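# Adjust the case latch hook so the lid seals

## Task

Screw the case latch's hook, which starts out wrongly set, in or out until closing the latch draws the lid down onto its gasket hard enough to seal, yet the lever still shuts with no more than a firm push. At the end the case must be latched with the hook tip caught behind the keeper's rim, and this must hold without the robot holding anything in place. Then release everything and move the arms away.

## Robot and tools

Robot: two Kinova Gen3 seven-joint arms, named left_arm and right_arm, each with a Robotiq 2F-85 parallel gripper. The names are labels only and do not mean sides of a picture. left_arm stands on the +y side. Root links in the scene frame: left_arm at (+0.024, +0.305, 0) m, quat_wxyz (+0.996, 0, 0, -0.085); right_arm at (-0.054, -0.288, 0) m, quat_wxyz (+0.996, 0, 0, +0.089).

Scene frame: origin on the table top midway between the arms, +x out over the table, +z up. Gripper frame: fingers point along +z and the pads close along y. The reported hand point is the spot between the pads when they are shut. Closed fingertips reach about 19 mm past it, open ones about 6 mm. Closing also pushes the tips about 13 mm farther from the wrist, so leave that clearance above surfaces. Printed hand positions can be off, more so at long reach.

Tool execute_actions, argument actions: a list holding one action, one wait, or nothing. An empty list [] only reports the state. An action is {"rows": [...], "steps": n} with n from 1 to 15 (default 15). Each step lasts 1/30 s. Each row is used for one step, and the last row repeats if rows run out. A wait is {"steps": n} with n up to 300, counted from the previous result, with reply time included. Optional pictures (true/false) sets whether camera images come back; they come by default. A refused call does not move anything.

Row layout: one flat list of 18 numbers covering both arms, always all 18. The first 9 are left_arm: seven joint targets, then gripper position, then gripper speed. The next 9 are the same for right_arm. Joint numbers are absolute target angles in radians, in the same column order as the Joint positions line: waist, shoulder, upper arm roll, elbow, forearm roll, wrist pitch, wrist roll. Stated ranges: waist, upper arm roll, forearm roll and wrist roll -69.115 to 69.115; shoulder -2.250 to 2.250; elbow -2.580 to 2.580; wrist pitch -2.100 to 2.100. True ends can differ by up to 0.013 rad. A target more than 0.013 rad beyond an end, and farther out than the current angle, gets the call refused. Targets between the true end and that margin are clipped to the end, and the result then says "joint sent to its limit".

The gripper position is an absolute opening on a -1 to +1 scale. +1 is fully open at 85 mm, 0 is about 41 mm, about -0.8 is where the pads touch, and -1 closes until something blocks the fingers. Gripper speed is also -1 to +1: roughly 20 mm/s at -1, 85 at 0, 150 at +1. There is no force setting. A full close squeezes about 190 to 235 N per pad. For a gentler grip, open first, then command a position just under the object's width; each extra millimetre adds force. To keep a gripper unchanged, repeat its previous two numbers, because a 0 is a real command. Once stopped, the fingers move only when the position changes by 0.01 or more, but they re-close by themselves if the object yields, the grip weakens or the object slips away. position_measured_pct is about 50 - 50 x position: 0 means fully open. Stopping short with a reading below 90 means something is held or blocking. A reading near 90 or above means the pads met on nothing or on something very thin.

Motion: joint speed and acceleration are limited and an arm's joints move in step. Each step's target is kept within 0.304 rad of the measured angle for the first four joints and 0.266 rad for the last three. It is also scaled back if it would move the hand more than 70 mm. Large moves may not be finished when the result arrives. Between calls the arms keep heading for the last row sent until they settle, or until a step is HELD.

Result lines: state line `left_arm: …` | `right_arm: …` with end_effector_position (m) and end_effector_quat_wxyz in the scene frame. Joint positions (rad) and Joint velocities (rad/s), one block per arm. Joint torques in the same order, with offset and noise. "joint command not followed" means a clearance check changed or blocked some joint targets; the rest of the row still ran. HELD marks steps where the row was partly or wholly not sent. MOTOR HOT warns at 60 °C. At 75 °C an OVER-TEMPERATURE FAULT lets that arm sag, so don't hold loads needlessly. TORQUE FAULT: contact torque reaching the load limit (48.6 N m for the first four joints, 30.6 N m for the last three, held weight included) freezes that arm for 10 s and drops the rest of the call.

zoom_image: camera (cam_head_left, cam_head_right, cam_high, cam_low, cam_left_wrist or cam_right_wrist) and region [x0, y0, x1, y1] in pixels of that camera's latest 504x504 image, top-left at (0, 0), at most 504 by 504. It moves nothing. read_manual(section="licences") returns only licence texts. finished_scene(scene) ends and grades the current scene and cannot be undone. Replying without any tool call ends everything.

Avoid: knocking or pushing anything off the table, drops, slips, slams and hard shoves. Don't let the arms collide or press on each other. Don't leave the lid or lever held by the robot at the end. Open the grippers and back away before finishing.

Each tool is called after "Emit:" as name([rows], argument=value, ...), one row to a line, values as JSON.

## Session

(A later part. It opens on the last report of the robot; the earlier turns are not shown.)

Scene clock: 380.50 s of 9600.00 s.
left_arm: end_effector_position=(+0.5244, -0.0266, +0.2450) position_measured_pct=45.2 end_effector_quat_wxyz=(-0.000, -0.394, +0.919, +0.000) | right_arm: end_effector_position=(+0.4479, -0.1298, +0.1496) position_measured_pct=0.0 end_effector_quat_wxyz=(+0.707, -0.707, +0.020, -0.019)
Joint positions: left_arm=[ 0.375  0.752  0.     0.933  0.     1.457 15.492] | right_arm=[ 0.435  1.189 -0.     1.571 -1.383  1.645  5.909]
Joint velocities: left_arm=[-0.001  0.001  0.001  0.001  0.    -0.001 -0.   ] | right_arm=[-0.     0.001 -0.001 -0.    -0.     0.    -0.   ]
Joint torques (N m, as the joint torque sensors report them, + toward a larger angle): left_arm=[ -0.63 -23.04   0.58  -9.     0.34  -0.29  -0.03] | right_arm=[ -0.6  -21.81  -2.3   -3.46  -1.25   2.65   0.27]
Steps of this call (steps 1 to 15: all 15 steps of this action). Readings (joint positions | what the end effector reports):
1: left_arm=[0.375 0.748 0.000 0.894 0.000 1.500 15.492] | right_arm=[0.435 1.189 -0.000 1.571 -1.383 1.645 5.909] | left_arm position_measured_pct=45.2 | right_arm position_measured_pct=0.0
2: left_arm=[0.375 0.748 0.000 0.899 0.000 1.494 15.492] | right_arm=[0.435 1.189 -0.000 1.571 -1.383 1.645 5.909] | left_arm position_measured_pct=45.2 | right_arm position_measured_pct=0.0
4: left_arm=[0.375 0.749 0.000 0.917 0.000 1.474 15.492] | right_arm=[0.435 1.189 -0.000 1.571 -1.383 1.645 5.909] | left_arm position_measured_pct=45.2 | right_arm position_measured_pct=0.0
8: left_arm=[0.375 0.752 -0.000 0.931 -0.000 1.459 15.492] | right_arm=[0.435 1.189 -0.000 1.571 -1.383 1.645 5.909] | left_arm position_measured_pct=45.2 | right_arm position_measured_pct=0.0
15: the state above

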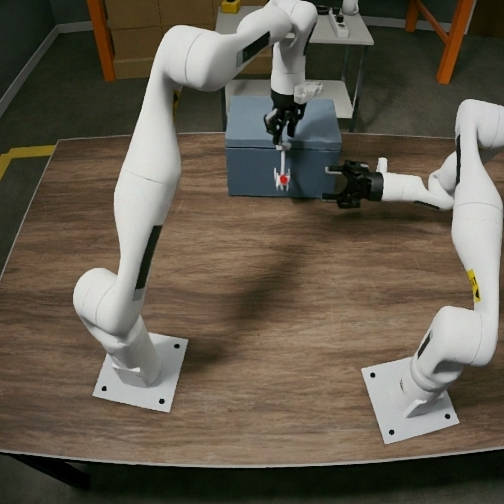

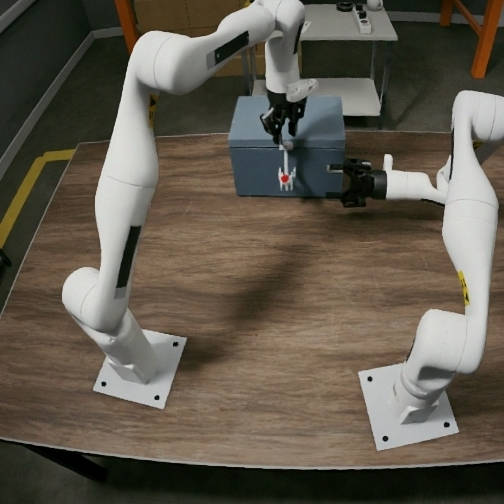

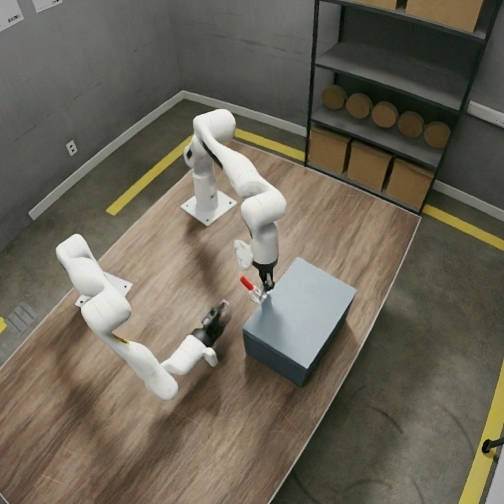

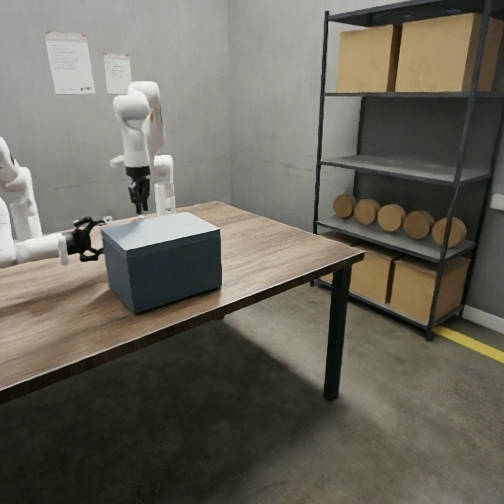

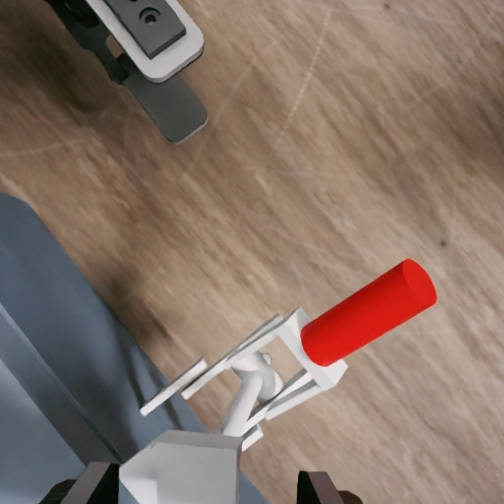

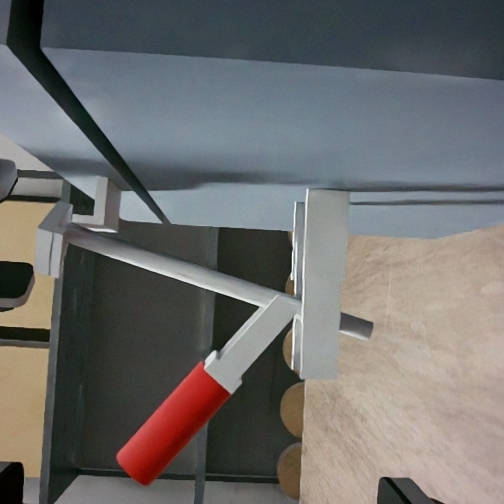

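Emit:
execute_actions(actions=[])

Scene clock: 418.13 s of 9600.00 s.
left_arm: end_effector_position=(+0.5244, -0.0266, +0.2451) position_measured_pct=45.2 end_effector_quat_wxyz=(-0.000, -0.394, +0.919, +0.000) | right_arm: end_effector_position=(+0.4479, -0.1298, +0.1496) position_measured_pct=0.0 end_effector_quat_wxyz=(+0.707, -0.707, +0.020, -0.019)
Joint positions: left_arm=[ 0.375  0.752  0.     0.933  0.     1.457 15.492] | right_arm=[ 0.435  1.189 -0.     1.571 -1.383  1.645  5.909]
Joint velocities: left_arm=[-0.001  0.003  0.    -0.     0.    -0.    -0.001] | right_arm=[-0.001  0.    -0.001  0.    -0.    -0.    -0.   ]
Joint torques (N m, as the joint torque sensors report them, + toward a larger angle): left_arm=[ -0.48 -23.17   0.49  -8.83   0.59  -0.16   0.12] | right_arm=[ -0.4  -21.92  -2.4   -3.05  -1.3    2.65   0.25]
Steps of this call (steps 1 to 15: the robot went on to your last target; steps 16 to 1129: nothing new was sent). Readings (joint positions | what the end effector reports):
1: left_arm=[0.375 0.752 0.000 0.933 0.000 1.457 15.492] | right_arm=[0.435 1.189 -0.000 1.571 -1.383 1.645 5.909] | left_arm position_measured_pct=45.2 | right_arm position_measured_pct=0.0
2: left_arm=[0.375 0.752 0.000 0.933 0.000 1.457 15.492] | right_arm=[0.435 1.189 -0.000 1.571 -1.383 1.645 5.909] | left_arm position_measured_pct=45.2 | right_arm position_measured_pct=0.0
4: left_arm=[0.375 0.752 0.000 0.933 0.000 1.457 15.492] | right_arm=[0.435 1.189 -0.000 1.571 -1.383 1.645 5.909] | left_arm position_measured_pct=45.2 | right_arm position_measured_pct=0.0
8: left_arm=[0.375 0.752 0.000 0.933 0.000 1.457 15.492] | right_arm=[0.435 1.189 -0.000 1.571 -1.383 1.645 5.909] | left_arm position_measured_pct=45.2 | right_arm position_measured_pct=0.0
1129: the state above
All arms were judged still, so your last target was given up. Only a new action makes them travel on or press farther. Fingers that are still opening or closing keep moving.

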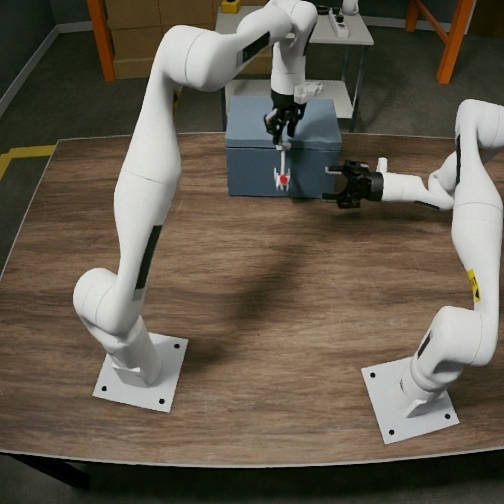

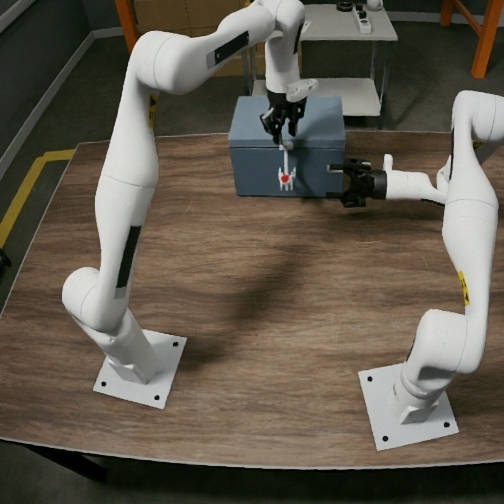

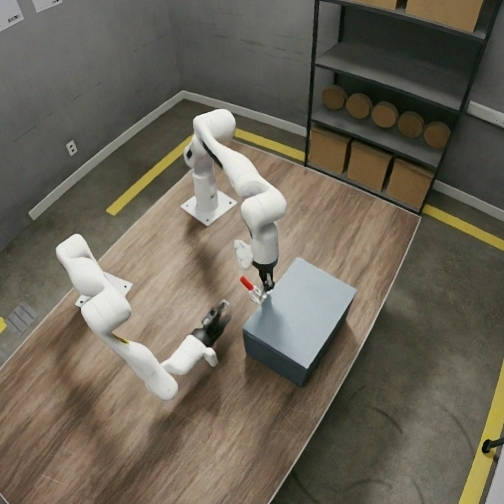

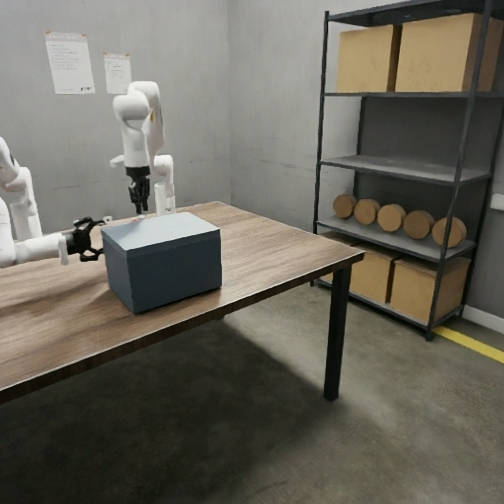

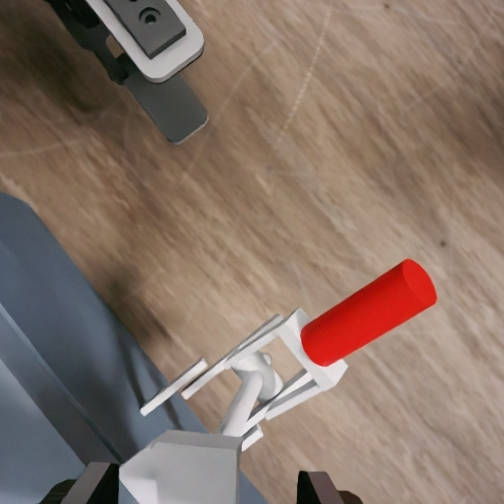

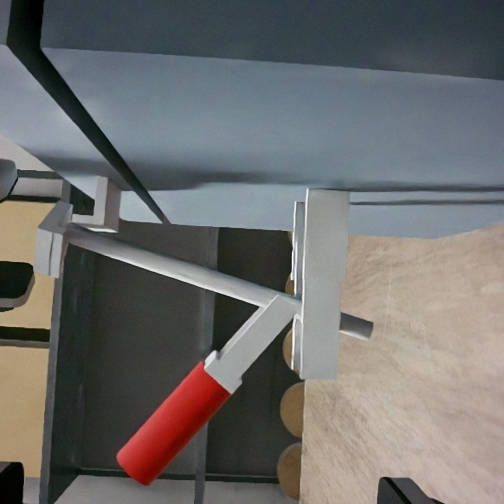

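Emit:
zoom_image(camera="cam_right_wrist", region=[0, 150, 200, 350])

Emit:
zoom_image(camera="cam_left_wrist", region=[40, 340, 360, 504])

Region (0, 150, 200, 350) of cam_right_wrist's 504x504 image, scaled by 2.520.

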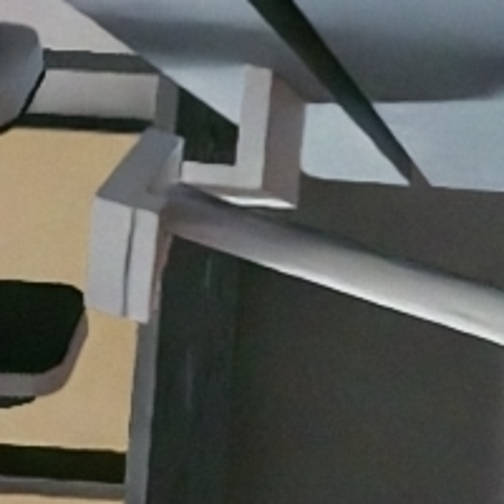

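Region (40, 340, 360, 504) of cam_left_wrist's 504x504 image, scaled by 1.575; it fills the top 258 rows of this view, and the rest is white.

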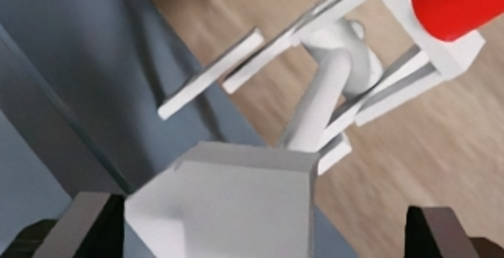

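Emit:
execute_actions([
  {"rows": [[0.3762,0.7602,0,0.9166,0,1.4648,15.4926,0.1,0.5,0.4348,1.1893,0,1.5708,-1.3834,1.6454,5.9086,1,0.5],[0.3762,0.7602,0,0.9166,0,1.4648,15.4926,0.1,0.5,0.4348,1.1893,0,1.5708,-1.3834,1.6454,5.9086,1,0.5],[0.3762,0.7602,0,0.9166,0,1.4648,15.4926,0.1,0.5,0.4348,1.1893,0,1.5708,-1.3834,1.6454,5.9086,1,0.5],[0.3762,0.7602,0,0.9166,0,1.4648,15.4926,0.1,0.5,0.4348,1.1893,0,1.5708,-1.3834,1.6454,5.9086,1,0.5],[0.3762,0.7610,0,0.9216,0,1.4590,15.4926,0.1,0.5,0.4348,1.1893,0,1.5708,-1.3834,1.6454,5.9086,1,0.5],[0.3762,0.7618,0,0.9266,0,1.4532,15.4926,0.1,0.5,0.4348,1.1893,0,1.5708,-1.3834,1.6454,5.9086,1,0.5],[0.3762,0.7626,0,0.9316,0,1.4474,15.4926,0.1,0.5,0.4348,1.1893,0,1.5708,-1.3834,1.6454,5.9086,1,0.5],[0.3762,0.7634,0,0.9366,0,1.4416,15.4926,0.1,0.5,0.4348,1.1893,0,1.5708,-1.3834,1.6454,5.9086,1,0.5],[0.3762,0.7642,0,0.9416,0,1.4358,15.4926,0.1,0.5,0.4348,1.1893,0,1.5708,-1.3834,1.6454,5.9086,1,0.5]], "steps": 15},
])

Emit:
zoom_image(camera="cam_right_wrist", region=[0, 150, 200, 350])

Scene clock: 478.63 s of 9600.00 s.
left_arm: end_effector_position=(+0.5266, -0.0287, +0.2352) position_measured_pct=45.2 end_effector_quat_wxyz=(-0.000, -0.394, +0.919, +0.000) | right_arm: end_effector_position=(+0.4479, -0.1298, +0.1496) position_measured_pct=0.0 end_effector_quat_wxyz=(+0.707, -0.707, +0.020, -0.019)
Joint positions: left_arm=[ 0.376  0.764 -0.     0.941 -0.     1.437 15.493] | right_arm=[ 0.435  1.189 -0.     1.571 -1.383  1.645  5.909]
Joint velocities: left_arm=[ 0.001  0.003  0.001  0.011  0.    -0.013  0.   ] | right_arm=[-0.    -0.001  0.     0.     0.001  0.    -0.   ]
Joint torques (N m, as the joint torque sensors report them, + toward a larger angle): left_arm=[ -0.25 -23.75   0.24  -9.01   0.27  -0.23   0.04] | right_arm=[ -0.41 -22.19  -2.25  -3.27  -1.25   2.84   0.45]
Steps of this call (steps 1 to 1800: nothing new was sent; steps 1801 to 1815: all 15 steps of this action). Readings (joint positions | what the end effector reports):
1801: left_arm=[0.375 0.753 -0.000 0.932 -0.000 1.457 15.492] | right_arm=[0.435 1.189 -0.000 1.571 -1.383 1.645 5.909] | left_arm position_measured_pct=45.2 | right_arm position_measured_pct=0.0
1802: left_arm=[0.376 0.755 -0.000 0.928 -0.000 1.459 15.492] | right_arm=[0.435 1.189 -0.000 1.571 -1.383 1.645 5.909] | left_arm position_measured_pct=45.2 | right_arm position_measured_pct=0.0
1804: left_arm=[0.376 0.758 0.000 0.921 0.000 1.462 15.492] | right_arm=[0.435 1.189 -0.000 1.571 -1.383 1.645 5.909] | left_arm position_measured_pct=45.2 | right_arm position_measured_pct=0.0
1808: left_arm=[0.376 0.761 0.000 0.926 0.000 1.455 15.493] | right_arm=[0.435 1.189 -0.000 1.571 -1.383 1.645 5.909] | left_arm position_measured_pct=45.2 | right_arm position_measured_pct=0.0
1815: the state above

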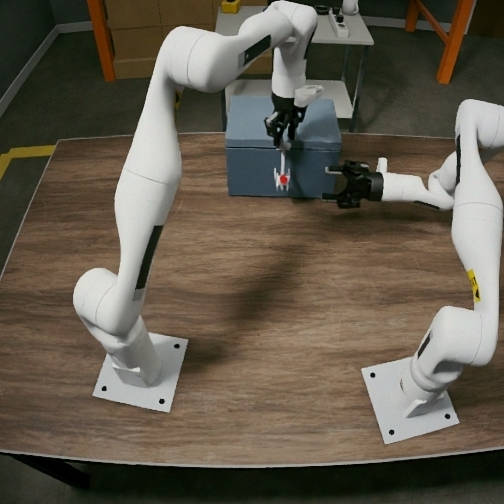

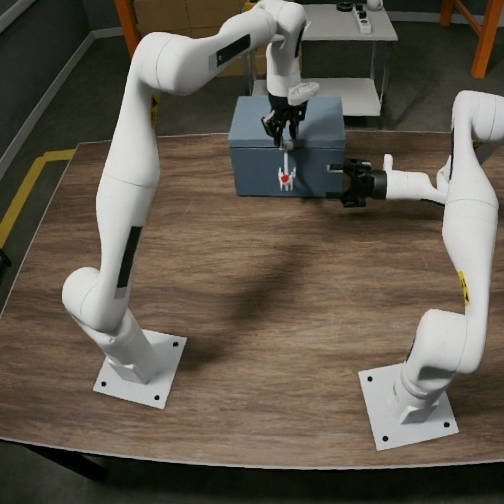

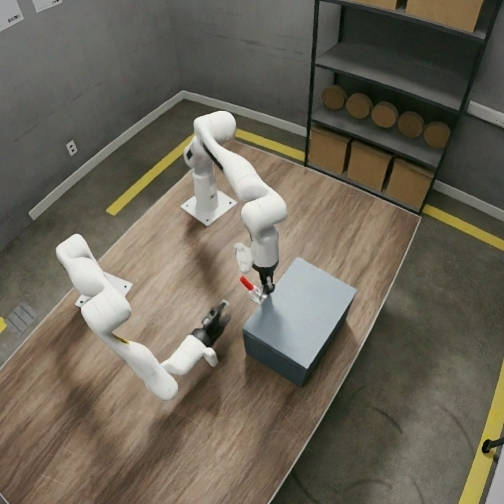

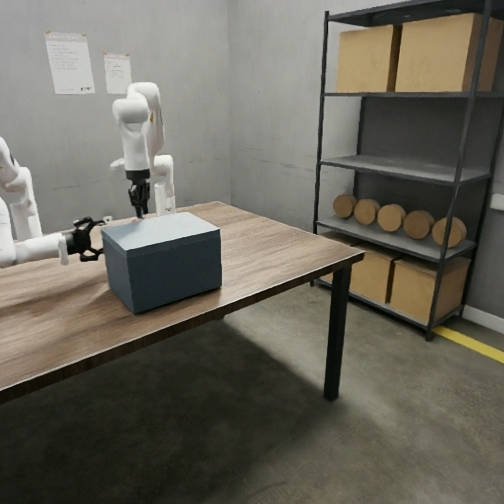

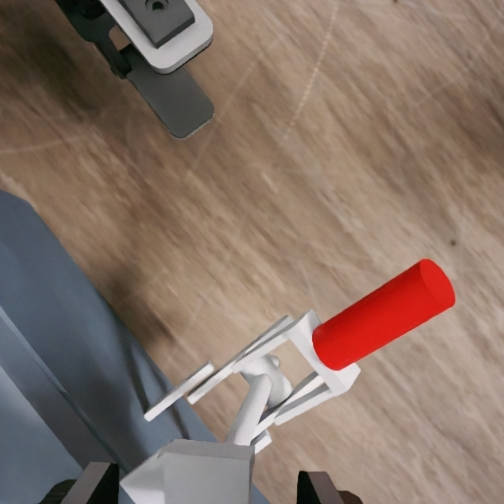

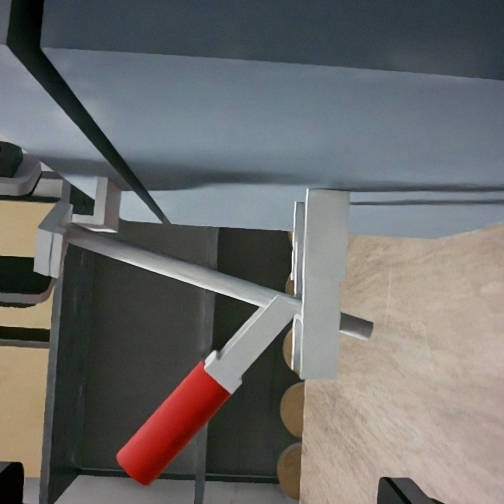

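Region (0, 150, 200, 350) of cam_right_wrist's 504x504 image, scaled by 2.520.

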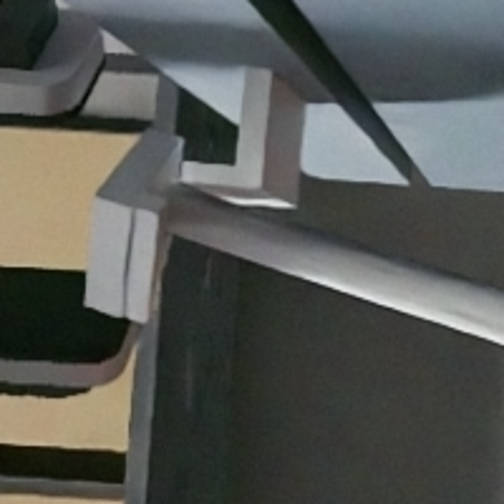

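Emit:
execute_actions([
  {"rows": [[0.3762,0.7642,0,0.9416,0,1.4358,15.4926,-0.3,-0.3,0.4348,1.1893,0,1.5708,-1.3834,1.6454,5.9086,1,0.5],[0.3762,0.7642,0,0.9416,0,1.4358,15.4926,-0.3,-0.3,0.4348,1.1893,0,1.5708,-1.3834,1.6454,5.9086,1,0.5],[0.3762,0.7642,0,0.9416,0,1.4358,15.4926,-0.3,-0.3,0.4348,1.1893,0,1.5708,-1.3834,1.6454,5.9086,1,0.5],[0.3762,0.7642,0,0.9416,0,1.4358,15.4926,-0.3,-0.3,0.4348,1.1893,0,1.5708,-1.3834,1.6454,5.9086,1,0.5],[0.3762,0.7642,0,0.9416,0,1.4358,15.4926,-0.3,-0.3,0.4348,1.1893,0,1.5708,-1.3834,1.6454,5.9086,1,0.5],[0.3762,0.7642,0,0.9416,0,1.4358,15.4926,-0.3,-0.3,0.4348,1.1893,0,1.5708,-1.3834,1.6454,5.9086,1,0.5],[0.3762,0.7642,0,0.9416,0,1.4358,15.4926,-0.3,-0.3,0.4348,1.1893,0,1.5708,-1.3834,1.6454,5.9086,1,0.5],[0.3762,0.7642,0,0.9416,0,1.4358,15.4926,-0.3,-0.3,0.4348,1.1893,0,1.5708,-1.3834,1.6454,5.9086,1,0.5],[0.3762,0.7642,0,0.9416,0,1.4358,15.4926,-0.4,-1,0.4348,1.1893,0,1.5708,-1.3834,1.6454,5.9086,1,0.5]], "steps": 15},
])

Emit:
zoom_image(camera="cam_right_wrist", region=[0, 150, 200, 350])

Scene clock: 529.80 s of 9600.00 s.
left_arm: end_effector_position=(+0.5265, -0.0287, +0.2350) position_measured_pct=66.7 end_effector_quat_wxyz=(-0.000, -0.394, +0.919, +0.000) | right_arm: end_effector_position=(+0.4479, -0.1298, +0.1496) position_measured_pct=0.0 end_effector_quat_wxyz=(+0.707, -0.707, +0.020, -0.019)
Joint positions: left_arm=[ 0.376  0.764 -0.     0.942  0.     1.436 15.493] | right_arm=[ 0.435  1.189 -0.     1.571 -1.383  1.645  5.909]
Joint velocities: left_arm=[ 0.     0.     0.    -0.     0.     0.     0.001] | right_arm=[ 0.002 -0.001 -0.001 -0.    -0.     0.001  0.   ]
Joint torques (N m, as the joint torque sensors report them, + toward a larger angle): left_arm=[ -0.49 -22.92   0.34  -9.09   0.34  -0.59  -0.05] | right_arm=[ -0.29 -21.67  -2.46  -3.13  -1.42   2.64   0.3 ]
Steps of this call (steps 1 to 15: the robot went on to your last target; steps 16 to 1520: nothing new was sent; steps 1521 to 1535: all 15 steps of this action). Readings (joint positions | what the end effector reports):
1521: left_arm=[0.376 0.764 0.000 0.942 0.000 1.436 15.493] | right_arm=[0.435 1.189 -0.000 1.571 -1.383 1.645 5.909] | left_arm position_measured_pct=45.2 | right_arm position_measured_pct=0.0
1522: left_arm=[0.376 0.764 0.000 0.942 0.000 1.436 15.493] | right_arm=[0.435 1.189 -0.000 1.571 -1.383 1.645 5.909] | left_arm position_measured_pct=45.6 | right_arm position_measured_pct=0.0
1524: left_arm=[0.376 0.764 0.000 0.942 0.000 1.436 15.493] | right_arm=[0.435 1.189 -0.000 1.571 -1.383 1.645 5.909] | left_arm position_measured_pct=48.8 | right_arm position_measured_pct=0.0
1528: left_arm=[0.376 0.764 0.000 0.942 0.000 1.436 15.493] | right_arm=[0.435 1.189 -0.000 1.571 -1.383 1.645 5.909] | left_arm position_measured_pct=57.5 | right_arm position_measured_pct=0.0
1535: the state above

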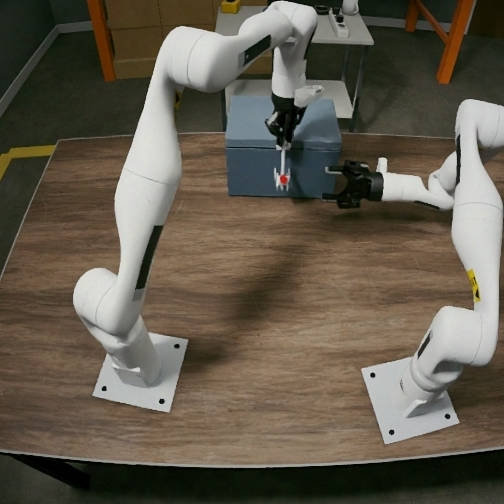

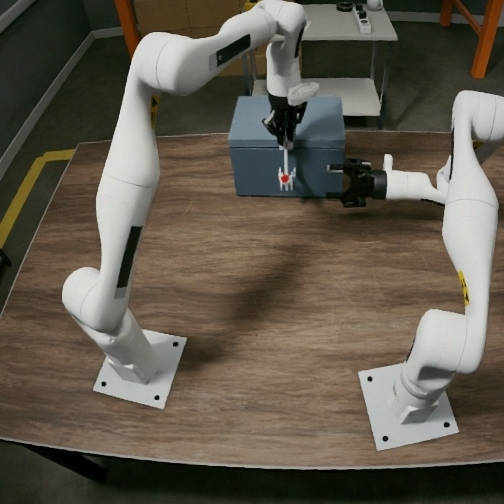

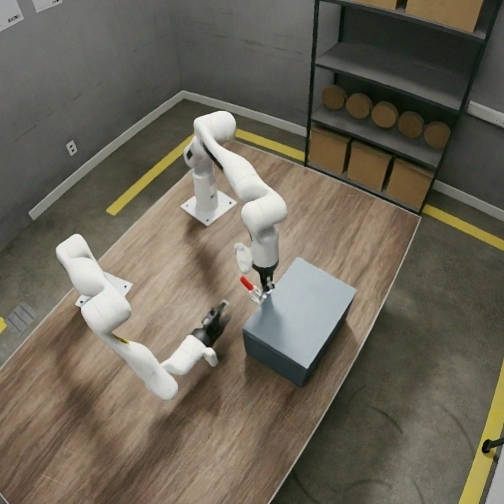

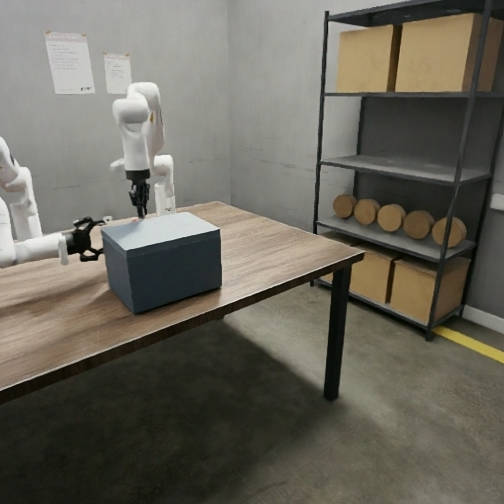

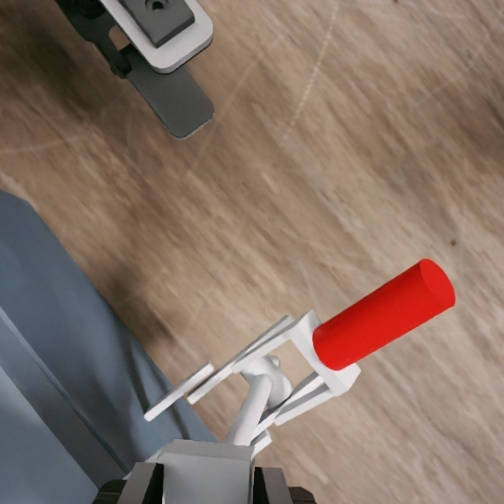

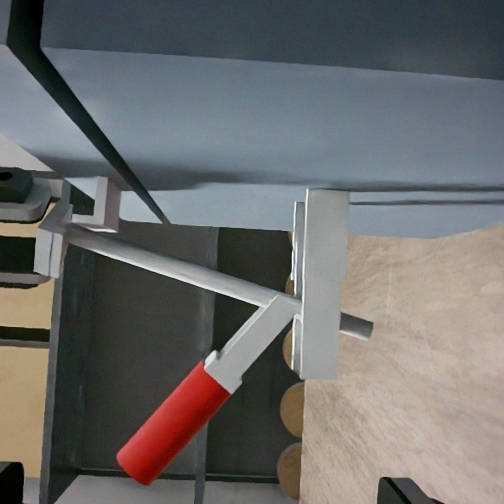

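Region (0, 150, 200, 350) of cam_right_wrist's 504x504 image, scaled by 2.520.

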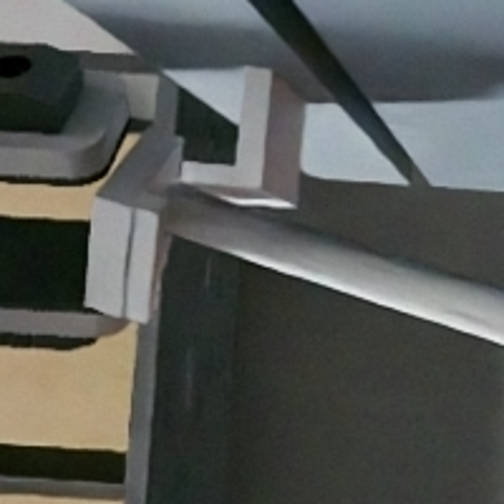

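Emit:
zoom_image(camera="cam_left_wrist", region=[90, 400, 330, 504])

Region (90, 400, 330, 504) of cam_left_wrist's 504x504 image, scaled by 2.100; it fills the top 218 rows of this view, and the rest is white.

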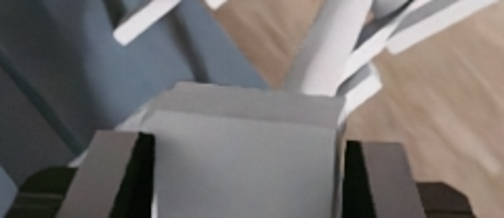

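Emit:
execute_actions([
  {"rows": [[0.3762,0.7642,0,0.9416,0,1.4358,15.4926,-0.25,0.3,0.4348,1.1893,0,1.5708,-1.3834,1.6454,5.9086,1,0.5],[0.3762,0.7642,0,0.9416,0,1.4358,15.4926,-0.25,0.3,0.4348,1.1893,0,1.5708,-1.3834,1.6454,5.9086,1,0.5],[0.3803,0.7627,0,0.9445,0,1.4344,15.4967,-0.25,0.3,0.4348,1.1893,0,1.5708,-1.3834,1.6454,5.9086,1,0.5],[0.3803,0.7627,0,0.9445,0,1.4344,15.4967,-0.25,0.3,0.4348,1.1893,0,1.5708,-1.3834,1.6454,5.9086,1,0.5],[0.3803,0.7627,0,0.9445,0,1.4344,15.4967,-0.25,0.3,0.4348,1.1893,0,1.5708,-1.3834,1.6454,5.9086,1,0.5],[0.3803,0.7627,0,0.9445,0,1.4344,15.4967,-0.25,0.3,0.4348,1.1893,0,1.5708,-1.3834,1.6454,5.9086,1,0.5],[0.3803,0.7627,0,0.9445,0,1.4344,15.4967,-0.25,0.3,0.4348,1.1893,0,1.5708,-1.3834,1.6454,5.9086,1,0.5],[0.3803,0.7627,0,0.9445,0,1.4344,15.4967,-0.4,-0.5,0.4348,1.1893,0,1.5708,-1.3834,1.6454,5.9086,1,0.5]], "steps": 15},
])

Emit:
execute_actions([
  {"steps": 10},
])

Emit:
zoom_image(camera="cam_right_wrist", region=[0, 150, 200, 350])

Scene clock: 590.30 s of 9600.00 s.
left_arm: end_effector_position=(+0.5248, -0.0302, +0.2352) position_measured_pct=69.4 end_effector_quat_wxyz=(+0.000, -0.394, +0.919, +0.000) | right_arm: end_effector_position=(+0.4479, -0.1298, +0.1496) position_measured_pct=0.0 end_effector_quat_wxyz=(+0.707, -0.707, +0.020, -0.019)
Joint positions: left_arm=[ 0.38   0.762 -0.     0.944 -0.     1.435 15.497] | right_arm=[ 0.435  1.189 -0.     1.571 -1.383  1.645  5.909]
Joint velocities: left_arm=[ 0.    -0.002 -0.     0.002  0.     0.001  0.001] | right_arm=[-0.002  0.     0.     0.    -0.001 -0.    -0.   ]
Joint torques (N m, as the joint torque sensors report them, + toward a larger angle): left_arm=[ -0.3  -22.36   0.74  -8.54   0.65  -0.7    0.08] | right_arm=[ -0.14 -21.88  -2.52  -3.05  -1.32   2.61   0.39]
Steps of this call (steps 1 to 15: the robot went on to your last target; steps 16 to 1800: nothing new was sent; steps 1801 to 1815: all 15 steps of this action). Readings (joint positions | what the end effector reports):
1801: left_arm=[0.376 0.764 -0.000 0.942 -0.000 1.437 15.493] | right_arm=[0.435 1.189 -0.000 1.571 -1.383 1.645 5.909] | left_arm position_measured_pct=69.8 | right_arm position_measured_pct=0.0
1802: left_arm=[0.376 0.764 -0.000 0.942 -0.000 1.436 15.493] | right_arm=[0.435 1.189 -0.000 1.571 -1.383 1.645 5.909] | left_arm position_measured_pct=69.0 | right_arm position_measured_pct=0.0
1804: left_arm=[0.378 0.763 -0.000 0.943 -0.000 1.435 15.494] | right_arm=[0.435 1.189 -0.000 1.571 -1.383 1.645 5.909] | left_arm position_measured_pct=64.7 | right_arm position_measured_pct=0.0
1808: left_arm=[0.380 0.763 0.000 0.944 0.000 1.435 15.496] | right_arm=[0.435 1.189 -0.000 1.571 -1.383 1.645 5.909] | left_arm position_measured_pct=62.7 | right_arm position_measured_pct=0.0
1815: the state above

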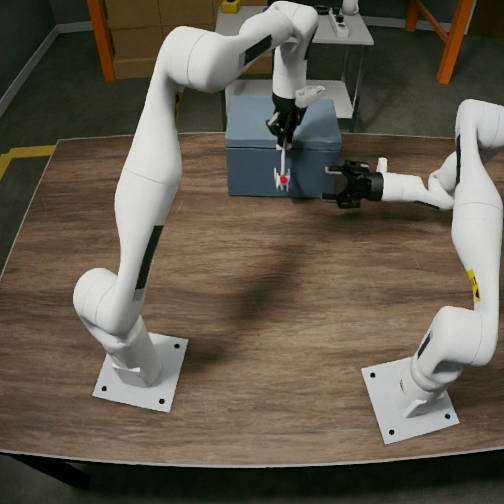

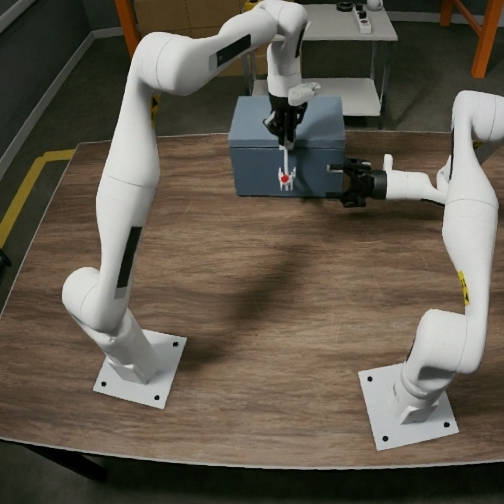

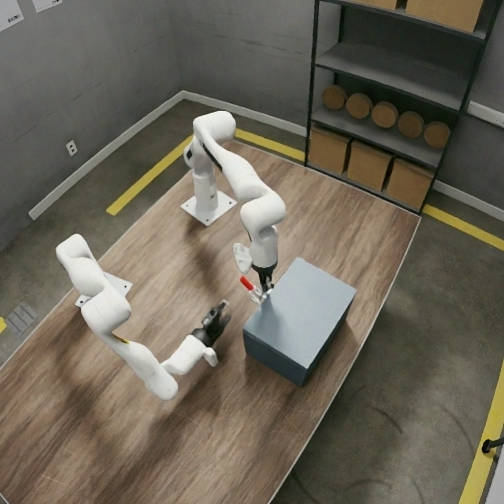

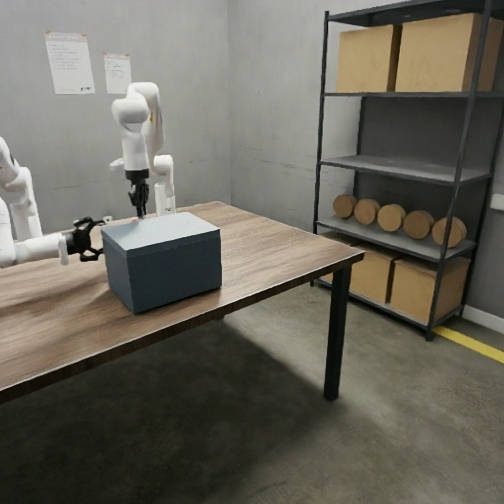

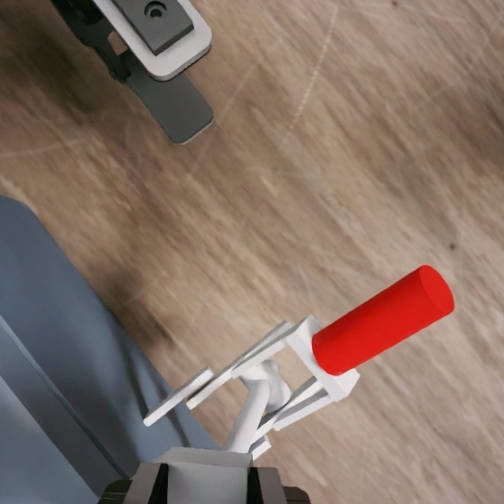

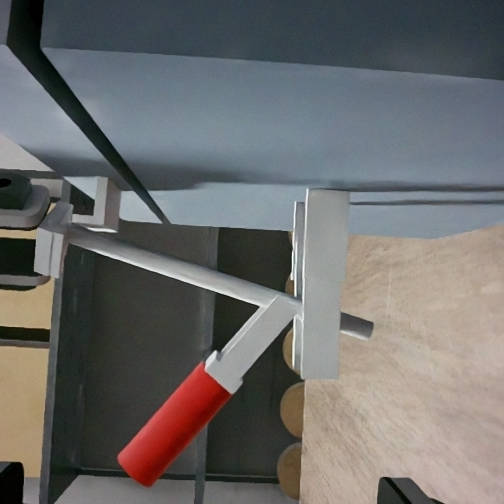

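Scene clock: 590.63 s of 9600.00 s.
left_arm: end_effector_position=(+0.5247, -0.0301, +0.2353) position_measured_pct=69.8 end_effector_quat_wxyz=(+0.000, -0.394, +0.919, +0.000) | right_arm: end_effector_position=(+0.4479, -0.1298, +0.1496) position_measured_pct=0.0 end_effector_quat_wxyz=(+0.707, -0.707, +0.020, -0.019)
Joint positions: left_arm=[ 0.38   0.762 -0.     0.945 -0.     1.435 15.497] | right_arm=[ 0.435  1.189 -0.     1.571 -1.383  1.645  5.909]
Joint velocities: left_arm=[-0.001  0.     0.001  0.    -0.    -0.     0.   ] | right_arm=[ 0.002  0.    -0.    -0.     0.     0.001  0.   ]
Joint torques (N m, as the joint torque sensors report them, + toward a larger angle): left_arm=[ -0.16 -22.65   0.67  -8.81   0.46  -0.65   0.22] | right_arm=[ -0.07 -22.11  -2.4   -2.99  -1.43   2.78   0.31]
Steps of this call (steps 1 to 10: the robot went on to your last target). Readings (joint positions | what the end effector reports):
1: left_arm=[0.380 0.762 -0.000 0.945 -0.000 1.435 15.497] | right_arm=[0.435 1.189 -0.000 1.571 -1.383 1.645 5.909] | left_arm position_measured_pct=69.4 | right_arm position_measured_pct=0.0
2: left_arm=[0.380 0.762 -0.000 0.945 -0.000 1.435 15.497] | right_arm=[0.435 1.189 -0.000 1.571 -1.383 1.645 5.909] | left_arm position_measured_pct=69.8 | right_arm position_measured_pct=0.0
4: left_arm=[0.380 0.762 -0.000 0.945 -0.000 1.435 15.497] | right_arm=[0.435 1.189 -0.000 1.571 -1.383 1.645 5.909] | left_arm position_measured_pct=69.8 | right_arm position_measured_pct=0.0
8: left_arm=[0.380 0.762 -0.000 0.945 -0.000 1.435 15.497] | right_arm=[0.435 1.189 -0.000 1.571 -1.383 1.645 5.909] | left_arm position_measured_pct=69.8 | right_arm position_measured_pct=0.0
10: the state above

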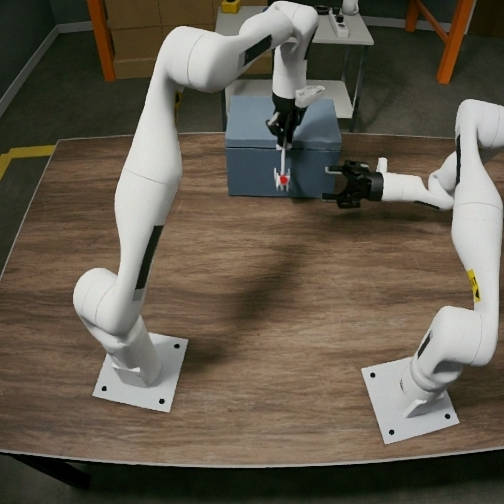

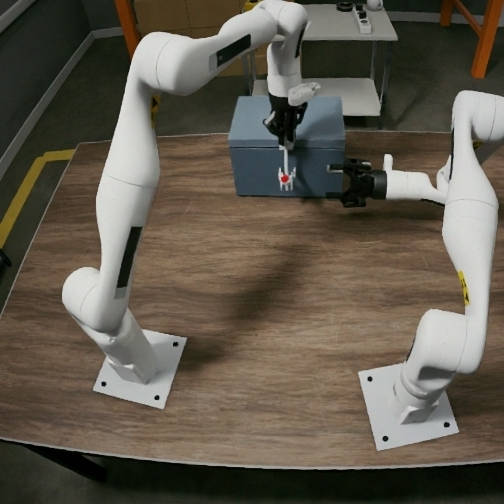

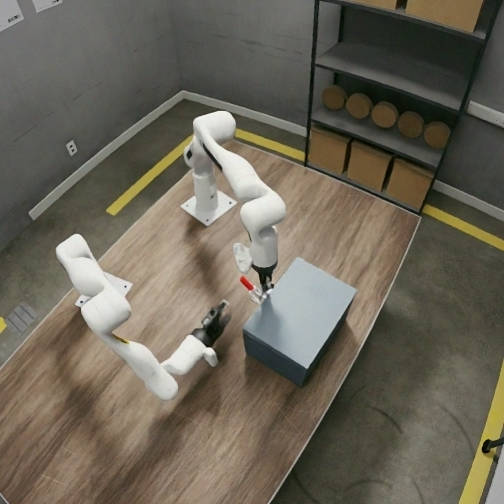

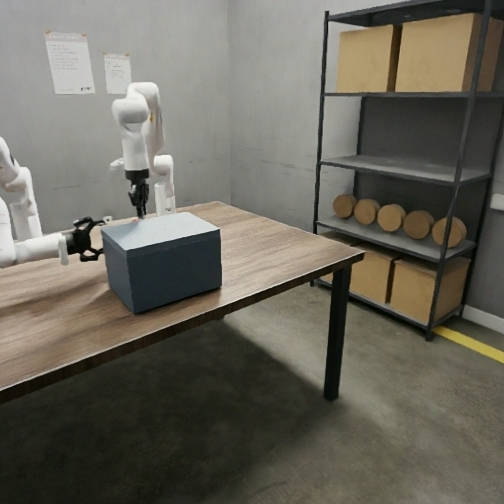

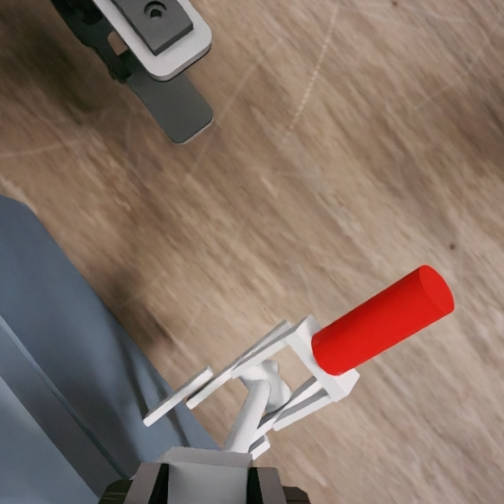

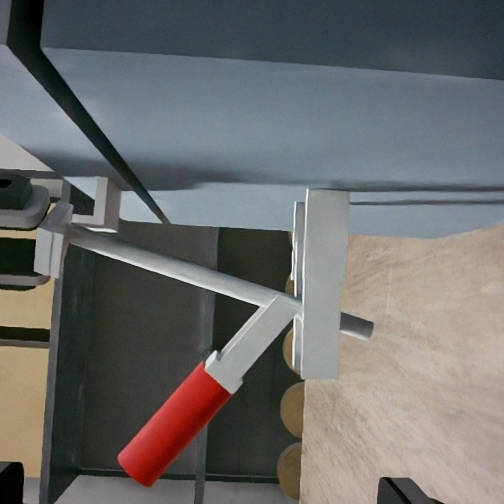

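Region (0, 150, 200, 350) of cam_right_wrist's 504x504 image, scaled by 2.520.

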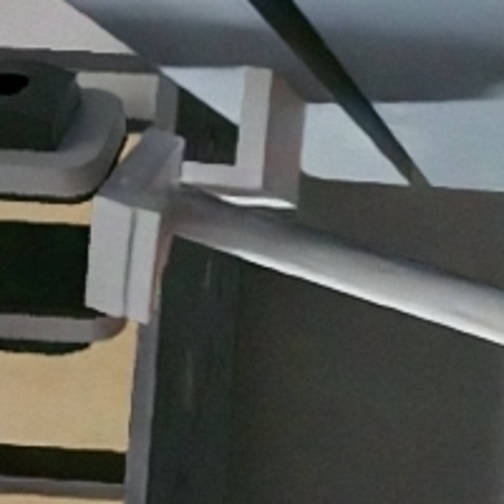

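Emit:
execute_actions([
  {"rows": [[0.3803,0.7627,0,0.9445,0,1.4344,15.4967,-0.25,0.3,0.4348,1.1893,0,1.5708,-1.3834,1.6454,5.9086,1,0.5],[0.3803,0.7627,0,0.9445,0,1.4344,15.4967,-0.25,0.3,0.4348,1.1893,0,1.5708,-1.3834,1.6454,5.9086,1,0.5],[0.3803,0.7627,0,0.9445,0,1.4344,15.4967,-0.25,0.3,0.4348,1.1893,0,1.5708,-1.3834,1.6454,5.9086,1,0.5],[0.3803,0.7633,0,0.9480,0,1.4304,15.4967,-0.25,0.3,0.4348,1.1893,0,1.5708,-1.3834,1.6454,5.9086,1,0.5],[0.3803,0.7638,0,0.9514,0,1.4264,15.4967,-0.25,0.3,0.4348,1.1893,0,1.5708,-1.3834,1.6454,5.9086,1,0.5],[0.3803,0.7644,0,0.9549,0,1.4224,15.4967,-0.25,0.3,0.4348,1.1893,0,1.5708,-1.3834,1.6454,5.9086,1,0.5],[0.3803,0.7649,0,0.9583,0,1.4184,15.4967,-0.25,0.3,0.4348,1.1893,0,1.5708,-1.3834,1.6454,5.9086,1,0.5],[0.3803,0.7649,0,0.9583,0,1.4184,15.4967,-0.25,0.3,0.4348,1.1893,0,1.5708,-1.3834,1.6454,5.9086,1,0.5],[0.3803,0.7649,0,0.9583,0,1.4184,15.4967,-0.25,0.3,0.4348,1.1893,0,1.5708,-1.3834,1.6454,5.9086,1,0.5],[0.3803,0.7649,0,0.9583,0,1.4184,15.4967,-0.25,0.3,0.4348,1.1893,0,1.5708,-1.3834,1.6454,5.9086,1,0.5],[0.3803,0.7649,0,0.9583,0,1.4184,15.4967,-0.25,0.3,0.4348,1.1893,0,1.5708,-1.3834,1.6454,5.9086,1,0.5],[0.3803,0.7649,0,0.9583,0,1.4184,15.4967,-0.25,0.3,0.4348,1.1893,0,1.5708,-1.3834,1.6454,5.9086,1,0.5],[0.3803,0.7649,0,0.9583,0,1.4184,15.4967,-0.35,-0.3,0.4348,1.1893,0,1.5708,-1.3834,1.6454,5.9086,1,0.5]], "steps": 15},
])

Emit:
zoom_image(camera="cam_right_wrist", region=[0, 150, 200, 350])

Scene clock: 618.50 s of 9600.00 s.
left_arm: end_effector_position=(+0.5247, -0.0305, +0.2294) position_measured_pct=64.3 end_effector_quat_wxyz=(-0.000, -0.394, +0.919, +0.000) | right_arm: end_effector_position=(+0.4479, -0.1298, +0.1496) position_measured_pct=0.0 end_effector_quat_wxyz=(+0.707, -0.707, +0.020, -0.019)
Joint positions: left_arm=[ 0.38   0.765 -0.     0.958 -0.     1.419 15.497] | right_arm=[ 0.435  1.189 -0.     1.571 -1.383  1.645  5.909]
Joint velocities: left_arm=[ 0.001 -0.    -0.001  0.003 -0.    -0.003 -0.001] | right_arm=[ 0.001 -0.001  0.     0.     0.     0.001  0.   ]
Joint torques (N m, as the joint torque sensors report them, + toward a larger angle): left_arm=[ -0.4  -23.14   0.54  -8.79   0.29  -0.15   0.31] | right_arm=[ -0.34 -21.75  -2.39  -3.21  -1.3    2.73   0.31]
Steps of this call (steps 1 to 15: the robot went on to your last target; steps 16 to 821: nothing new was sent; steps 822 to 836: all 15 steps of this action). Readings (joint positions | what the end effector reports):
822: left_arm=[0.380 0.762 -0.000 0.945 -0.000 1.435 15.497] | right_arm=[0.435 1.189 -0.000 1.571 -1.383 1.645 5.909] | left_arm position_measured_pct=69.8 | right_arm position_measured_pct=0.0
823: left_arm=[0.380 0.762 -0.000 0.944 -0.000 1.435 15.497] | right_arm=[0.435 1.189 -0.000 1.571 -1.383 1.645 5.909] | left_arm position_measured_pct=69.0 | right_arm position_measured_pct=0.0
825: left_arm=[0.380 0.762 -0.000 0.945 -0.000 1.434 15.497] | right_arm=[0.435 1.189 -0.000 1.571 -1.383 1.645 5.909] | left_arm position_measured_pct=64.7 | right_arm position_measured_pct=0.0
829: left_arm=[0.380 0.764 0.000 0.953 0.000 1.425 15.497] | right_arm=[0.435 1.189 -0.000 1.571 -1.383 1.645 5.909] | left_arm position_measured_pct=62.7 | right_arm position_measured_pct=0.0
836: the state above

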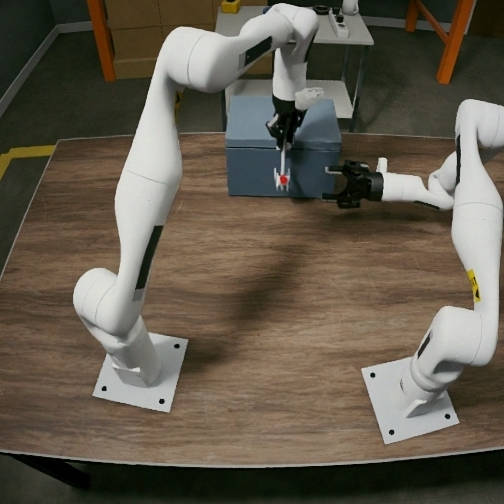

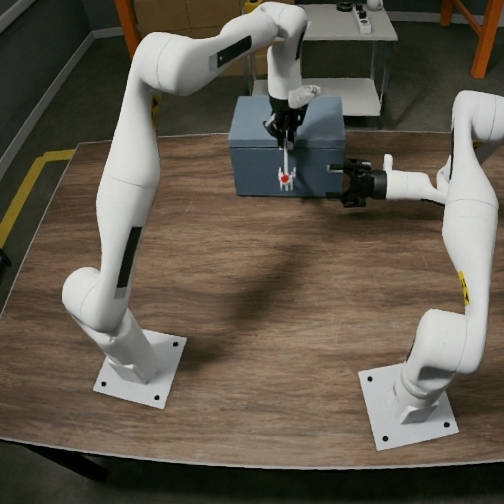

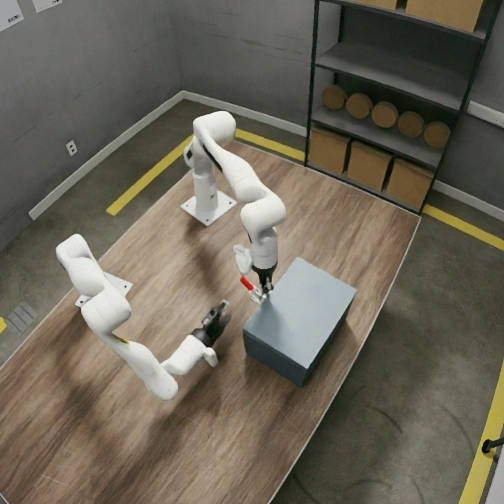

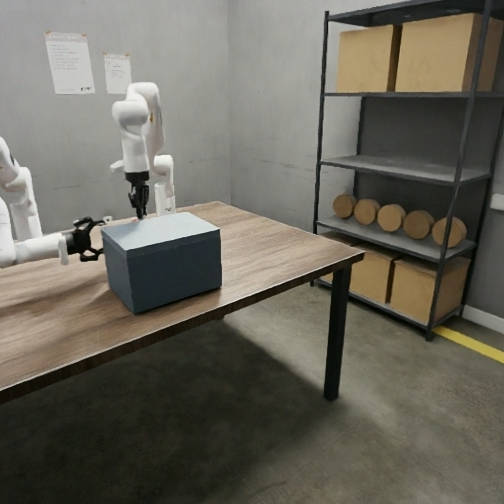

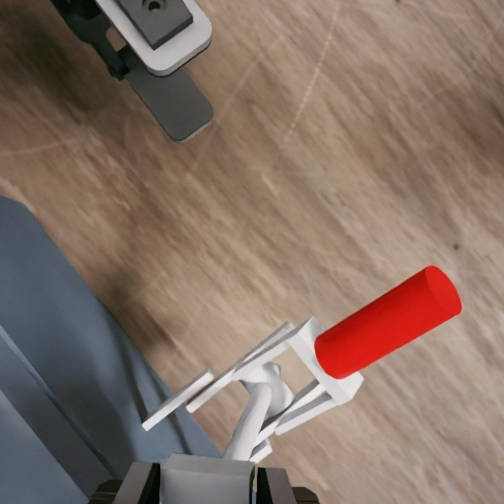

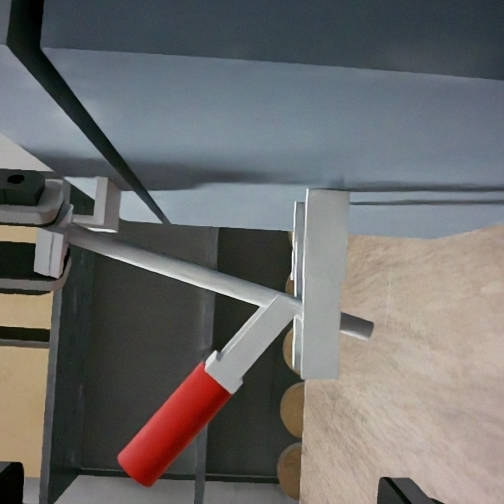

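Region (0, 150, 200, 350) of cam_right_wrist's 504x504 image, scaled by 2.520.

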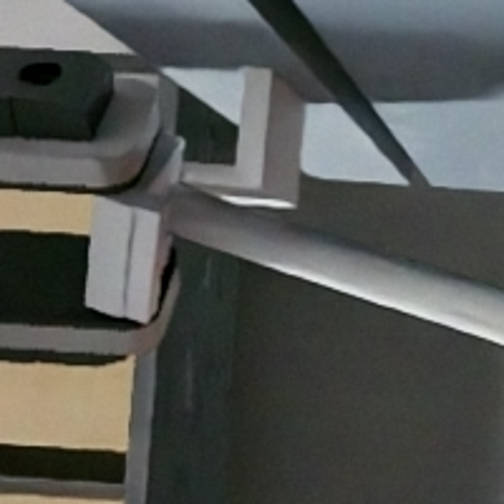

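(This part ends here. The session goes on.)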